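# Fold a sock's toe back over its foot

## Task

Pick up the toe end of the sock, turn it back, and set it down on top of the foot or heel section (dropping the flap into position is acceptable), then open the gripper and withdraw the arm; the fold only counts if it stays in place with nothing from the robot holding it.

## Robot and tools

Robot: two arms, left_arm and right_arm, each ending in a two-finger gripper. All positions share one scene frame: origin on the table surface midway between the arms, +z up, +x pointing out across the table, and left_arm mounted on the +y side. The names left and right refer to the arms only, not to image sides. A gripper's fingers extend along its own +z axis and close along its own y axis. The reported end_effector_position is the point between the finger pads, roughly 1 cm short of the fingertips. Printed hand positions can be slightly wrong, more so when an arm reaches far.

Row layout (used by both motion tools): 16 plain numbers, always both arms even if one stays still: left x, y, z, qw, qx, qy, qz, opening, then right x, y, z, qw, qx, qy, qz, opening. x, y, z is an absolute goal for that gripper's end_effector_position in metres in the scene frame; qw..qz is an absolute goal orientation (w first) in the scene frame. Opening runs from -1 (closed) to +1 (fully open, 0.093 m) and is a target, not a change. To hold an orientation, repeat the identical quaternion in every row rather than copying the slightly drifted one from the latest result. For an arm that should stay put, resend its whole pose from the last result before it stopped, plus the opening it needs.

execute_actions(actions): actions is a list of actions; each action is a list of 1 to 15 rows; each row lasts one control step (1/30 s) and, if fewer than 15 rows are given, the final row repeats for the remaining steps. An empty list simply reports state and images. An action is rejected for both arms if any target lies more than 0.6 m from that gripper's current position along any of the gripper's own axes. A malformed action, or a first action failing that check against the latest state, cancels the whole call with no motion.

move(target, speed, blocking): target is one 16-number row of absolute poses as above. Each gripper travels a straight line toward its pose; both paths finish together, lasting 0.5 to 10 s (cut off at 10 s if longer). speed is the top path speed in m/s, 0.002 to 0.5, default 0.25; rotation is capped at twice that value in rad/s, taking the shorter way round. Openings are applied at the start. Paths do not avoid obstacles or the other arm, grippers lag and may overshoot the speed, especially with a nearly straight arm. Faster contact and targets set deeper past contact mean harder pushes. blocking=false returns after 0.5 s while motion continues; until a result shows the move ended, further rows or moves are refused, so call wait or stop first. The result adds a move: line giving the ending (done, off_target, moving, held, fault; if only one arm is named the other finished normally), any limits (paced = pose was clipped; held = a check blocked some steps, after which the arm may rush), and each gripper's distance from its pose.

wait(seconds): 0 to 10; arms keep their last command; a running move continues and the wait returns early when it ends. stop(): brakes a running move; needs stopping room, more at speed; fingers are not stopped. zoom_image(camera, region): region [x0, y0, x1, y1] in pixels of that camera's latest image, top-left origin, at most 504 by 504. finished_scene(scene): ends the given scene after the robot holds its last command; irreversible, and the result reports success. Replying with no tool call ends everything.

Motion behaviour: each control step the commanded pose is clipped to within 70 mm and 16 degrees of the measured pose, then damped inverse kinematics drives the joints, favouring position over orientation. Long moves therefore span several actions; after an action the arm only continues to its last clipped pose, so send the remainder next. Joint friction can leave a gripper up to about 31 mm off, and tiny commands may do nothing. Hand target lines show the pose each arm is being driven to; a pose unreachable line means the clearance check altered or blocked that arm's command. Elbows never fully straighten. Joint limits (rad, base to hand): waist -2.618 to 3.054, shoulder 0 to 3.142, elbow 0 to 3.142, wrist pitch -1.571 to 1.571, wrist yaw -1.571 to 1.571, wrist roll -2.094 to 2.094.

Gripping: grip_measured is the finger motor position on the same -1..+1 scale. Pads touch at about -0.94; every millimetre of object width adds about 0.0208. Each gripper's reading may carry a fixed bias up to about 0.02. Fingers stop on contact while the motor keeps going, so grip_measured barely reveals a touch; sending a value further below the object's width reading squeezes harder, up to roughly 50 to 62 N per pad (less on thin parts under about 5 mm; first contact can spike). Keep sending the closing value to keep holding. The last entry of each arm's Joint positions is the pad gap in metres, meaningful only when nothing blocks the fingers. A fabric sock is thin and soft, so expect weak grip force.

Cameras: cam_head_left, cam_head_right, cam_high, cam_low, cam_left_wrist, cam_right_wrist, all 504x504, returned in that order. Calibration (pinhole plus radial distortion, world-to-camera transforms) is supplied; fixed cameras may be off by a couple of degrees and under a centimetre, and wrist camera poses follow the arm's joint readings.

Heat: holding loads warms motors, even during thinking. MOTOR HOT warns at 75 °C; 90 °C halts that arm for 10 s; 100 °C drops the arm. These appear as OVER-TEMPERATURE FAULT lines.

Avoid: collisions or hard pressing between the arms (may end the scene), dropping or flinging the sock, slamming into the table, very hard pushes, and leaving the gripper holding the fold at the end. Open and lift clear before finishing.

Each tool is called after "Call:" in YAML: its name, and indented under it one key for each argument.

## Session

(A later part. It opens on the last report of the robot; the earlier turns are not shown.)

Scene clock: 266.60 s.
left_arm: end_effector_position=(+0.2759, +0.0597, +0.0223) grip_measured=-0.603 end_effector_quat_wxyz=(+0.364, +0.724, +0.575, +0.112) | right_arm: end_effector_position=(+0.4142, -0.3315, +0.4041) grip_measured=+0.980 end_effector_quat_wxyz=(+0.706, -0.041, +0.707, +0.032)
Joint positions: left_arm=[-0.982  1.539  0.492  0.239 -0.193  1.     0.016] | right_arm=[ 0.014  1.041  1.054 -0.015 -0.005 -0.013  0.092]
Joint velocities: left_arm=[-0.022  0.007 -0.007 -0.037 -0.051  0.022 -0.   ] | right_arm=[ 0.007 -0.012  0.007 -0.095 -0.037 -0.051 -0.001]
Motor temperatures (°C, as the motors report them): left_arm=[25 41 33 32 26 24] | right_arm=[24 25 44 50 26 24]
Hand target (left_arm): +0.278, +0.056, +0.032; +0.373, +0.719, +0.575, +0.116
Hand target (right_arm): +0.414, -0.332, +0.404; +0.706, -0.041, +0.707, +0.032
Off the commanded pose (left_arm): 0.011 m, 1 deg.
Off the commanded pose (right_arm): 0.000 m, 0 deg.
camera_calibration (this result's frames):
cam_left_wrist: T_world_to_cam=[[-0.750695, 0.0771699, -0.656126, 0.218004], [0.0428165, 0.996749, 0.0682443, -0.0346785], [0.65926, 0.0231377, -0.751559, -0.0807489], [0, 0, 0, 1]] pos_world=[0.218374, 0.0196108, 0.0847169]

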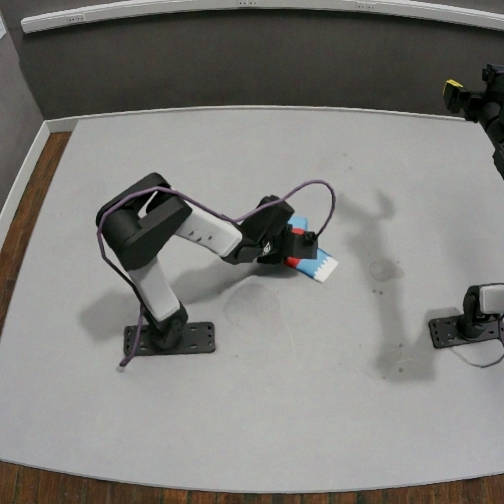

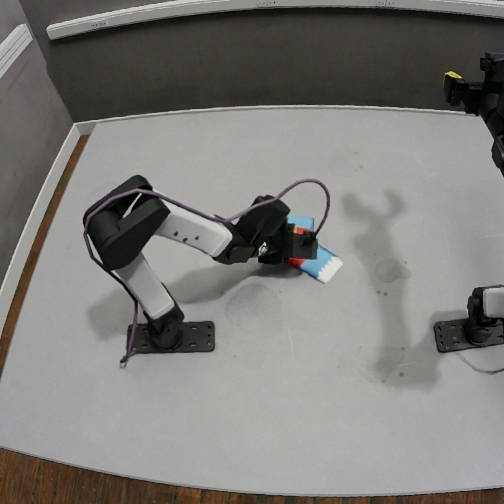

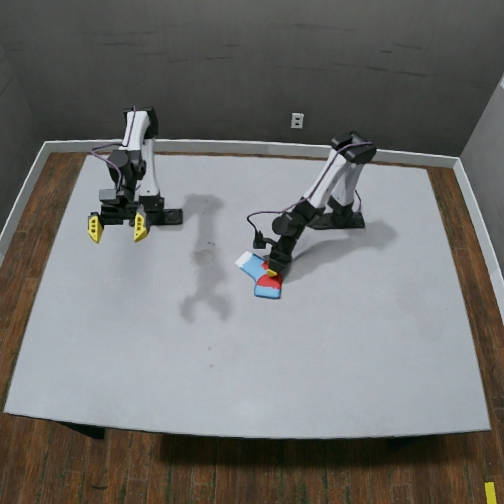

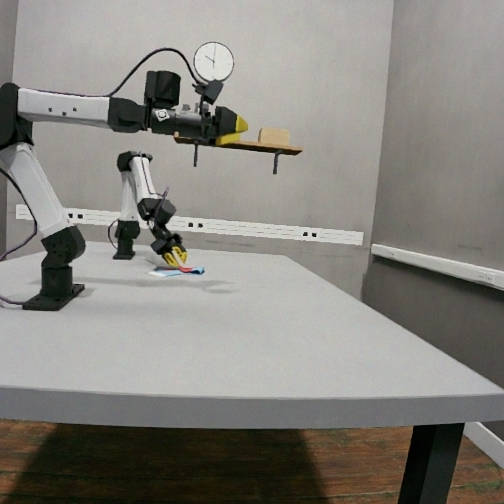

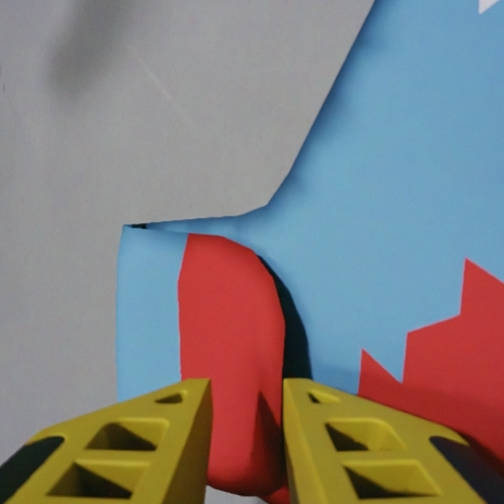

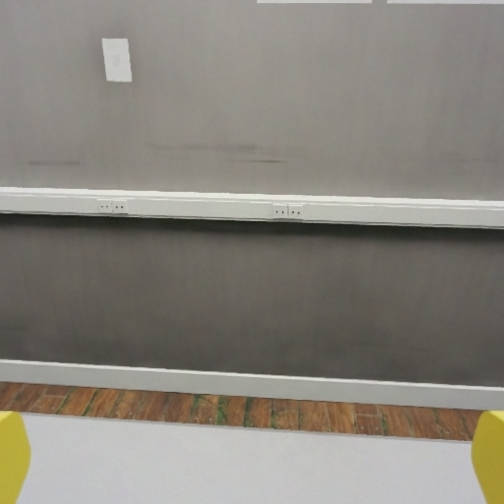

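Call:
move:
  target: [0.21, 0.15, 0.16, 0.2938, 0.7281, 0.6189, 0.0213, -0.6, 0.4142, -0.3315, 0.4041, 0.706, -0.041, 0.707, 0.032, 1.0]
  speed: 0.25

Call:
zoom_image:
  camera: "cam_high"
  region: [210, 220, 330, 340]

Call:
zoom_image:
  camera: "cam_low"
  region: [140, 235, 230, 285]

Scene clock: 276.37 s.
left_arm: end_effector_position=(+0.2128, +0.1455, +0.1573) grip_measured=-0.603 end_effector_quat_wxyz=(+0.294, +0.727, +0.620, +0.022) | right_arm: end_effector_position=(+0.4142, -0.3315, +0.4041) grip_measured=+0.980 end_effector_quat_wxyz=(+0.706, -0.041, +0.707, +0.032)
Joint positions: left_arm=[-0.78   0.93   0.819 -0.864  0.066  1.036  0.016] | right_arm=[ 0.014  1.041  1.054 -0.015 -0.005 -0.013  0.092]
Joint velocities: left_arm=[-0.012 -0.002 -0.002 -0.007 -0.037  0.007 -0.001] | right_arm=[ 0.002  0.002  0.022 -0.037 -0.022 -0.007  0.001]
Motor temperatures (°C, as the motors report them): left_arm=[25 39 34 32 26 24] | right_arm=[24 25 44 51 26 24]
Hand target (left_arm): +0.212, +0.146, +0.161; +0.294, +0.728, +0.618, +0.018
Hand target (right_arm): +0.414, -0.332, +0.404; +0.706, -0.041, +0.707, +0.032
Off the commanded pose (left_arm): 0.006 m, 0 deg.
Off the commanded pose (right_arm): 0.000 m, 0 deg.
move: done
camera_calibration (this result's frames):
cam_left_wrist: T_world_to_cam=[[-0.888495, 0.0634372, -0.454481, 0.252162], [0.0473747, 0.997787, 0.0466569, -0.124336], [0.456435, 0.0199235, -0.889534, 0.125616], [0, 0, 0, 1]] pos_world=[0.1726, 0.105561, 0.232143]

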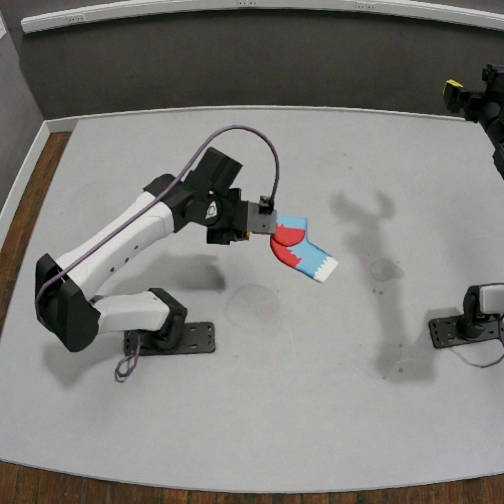

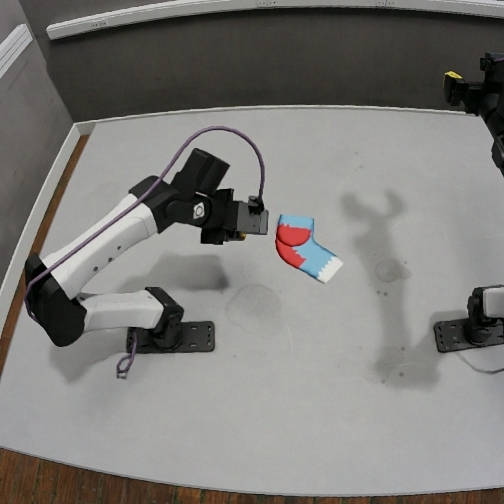

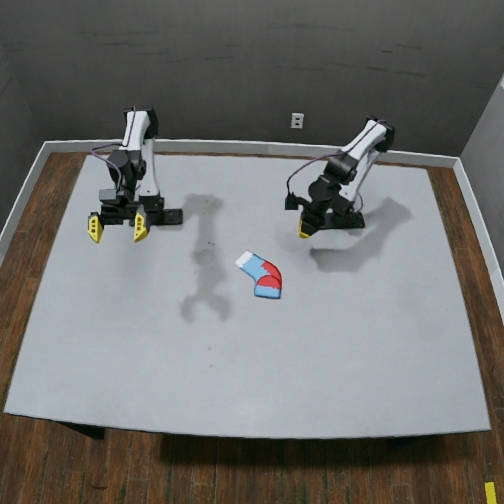

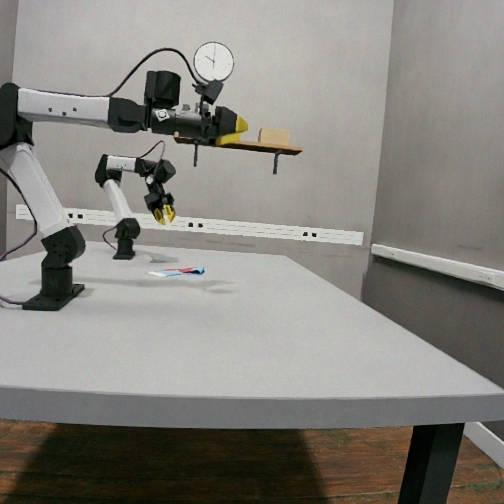

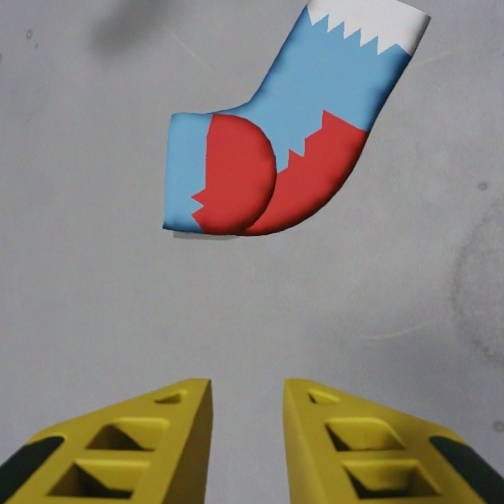

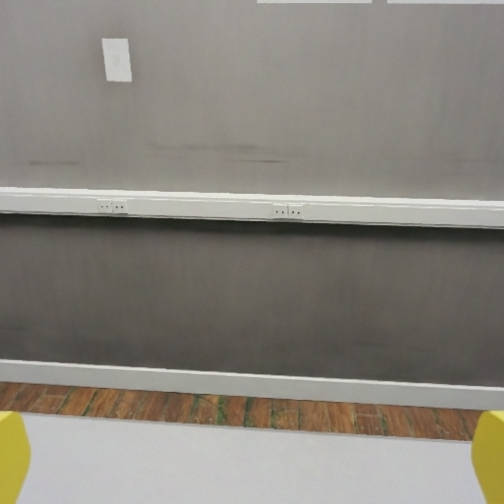

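Region (210, 220, 330, 340) of cam_high's 504x504 image, scaled by 4.200, with more detail than that image has.

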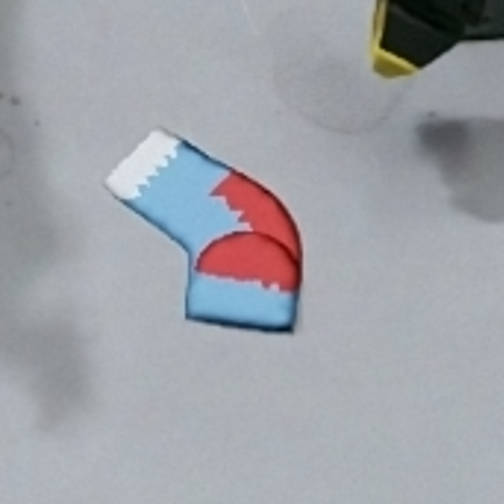

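Region (140, 235, 230, 285) of cam_low's 504x504 image, scaled by 5.600, with more detail than that image has.

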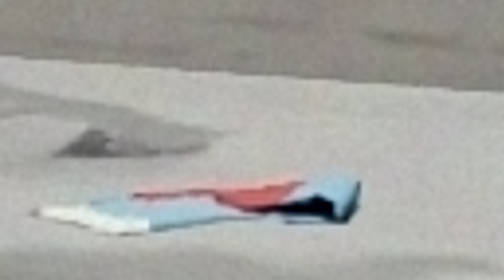

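Call:
execute_actions:
  actions: []

Scene clock: 277.97 s.
left_arm: end_effector_position=(+0.2125, +0.1455, +0.1571) grip_measured=-0.603 end_effector_quat_wxyz=(+0.294, +0.728, +0.619, +0.021) | right_arm: end_effector_position=(+0.4142, -0.3315, +0.4041) grip_measured=+0.980 end_effector_quat_wxyz=(+0.706, -0.041, +0.707, +0.032)
Joint positions: left_arm=[-0.78   0.93   0.819 -0.866  0.067  1.036  0.016] | right_arm=[ 0.014  1.041  1.054 -0.015 -0.005 -0.013  0.092]
Joint velocities: left_arm=[ 0.002  0.002  0.002 -0.007 -0.051  0.037  0.001] | right_arm=[-0.007 -0.002 -0.007 -0.007 -0.066  0.007 -0.001]
Motor temperatures (°C, as the motors report them): left_arm=[25 39 34 32 26 24] | right_arm=[24 25 44 51 26 24]
Hand target (left_arm): +0.212, +0.146, +0.161; +0.294, +0.729, +0.618, +0.018
Hand target (right_arm): +0.414, -0.332, +0.404; +0.706, -0.041, +0.707, +0.032
Off the commanded pose (left_arm): 0.006 m, 0 deg.
Off the commanded pose (right_arm): 0.000 m, 0 deg.
camera_calibration (this result's frames):
cam_left_wrist: T_world_to_cam=[[-0.889008, 0.0647232, -0.453295, 0.251514], [0.0484905, 0.9977, 0.0473552, -0.124739], [0.455317, 0.0201186, -0.890102, 0.125882], [0, 0, 0, 1]] pos_world=[0.172331, 0.105641, 0.231965]

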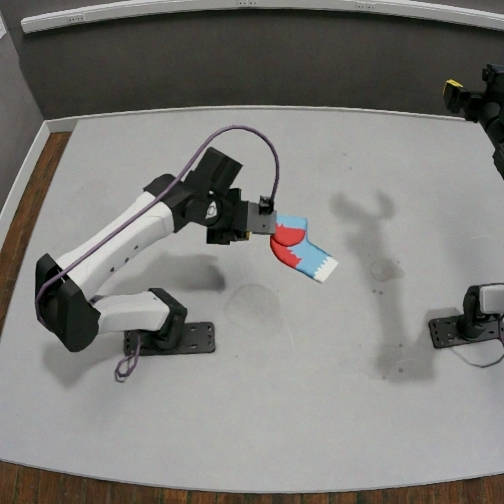

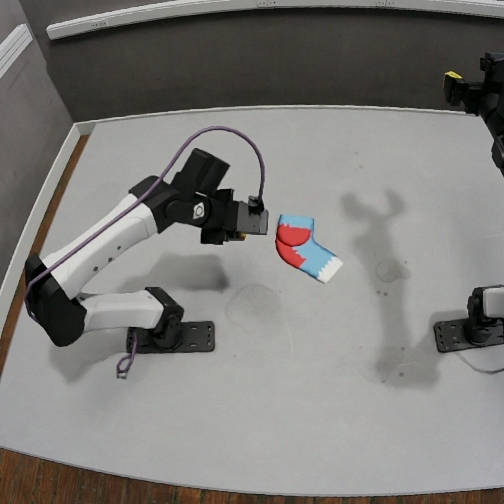

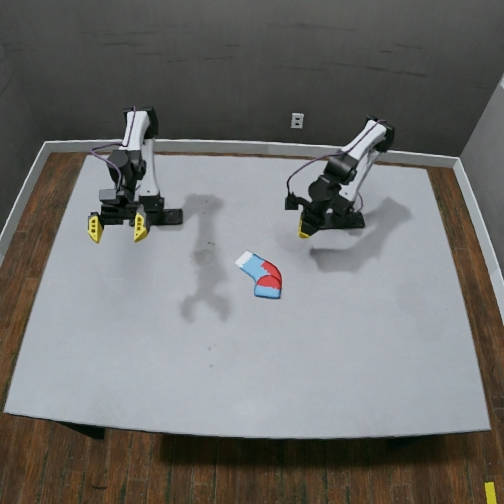

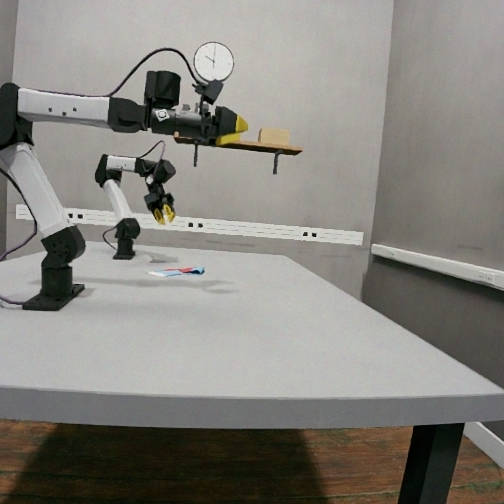

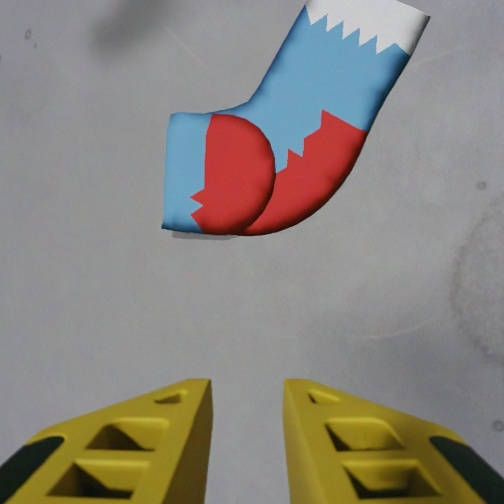

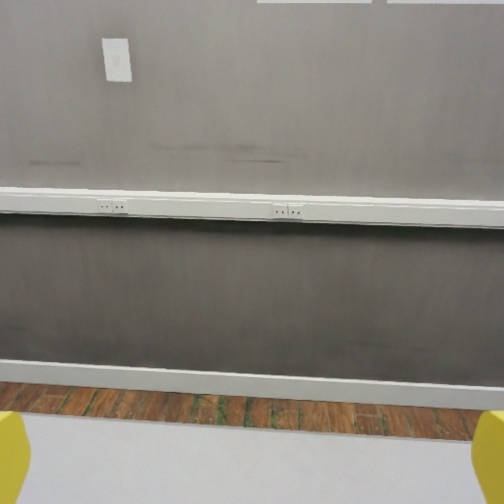

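The fold is stable and the gripper is clear, so I'm ending this scene.

Call:
finished_scene:
  scene: 1

The scene is finished: the task was done.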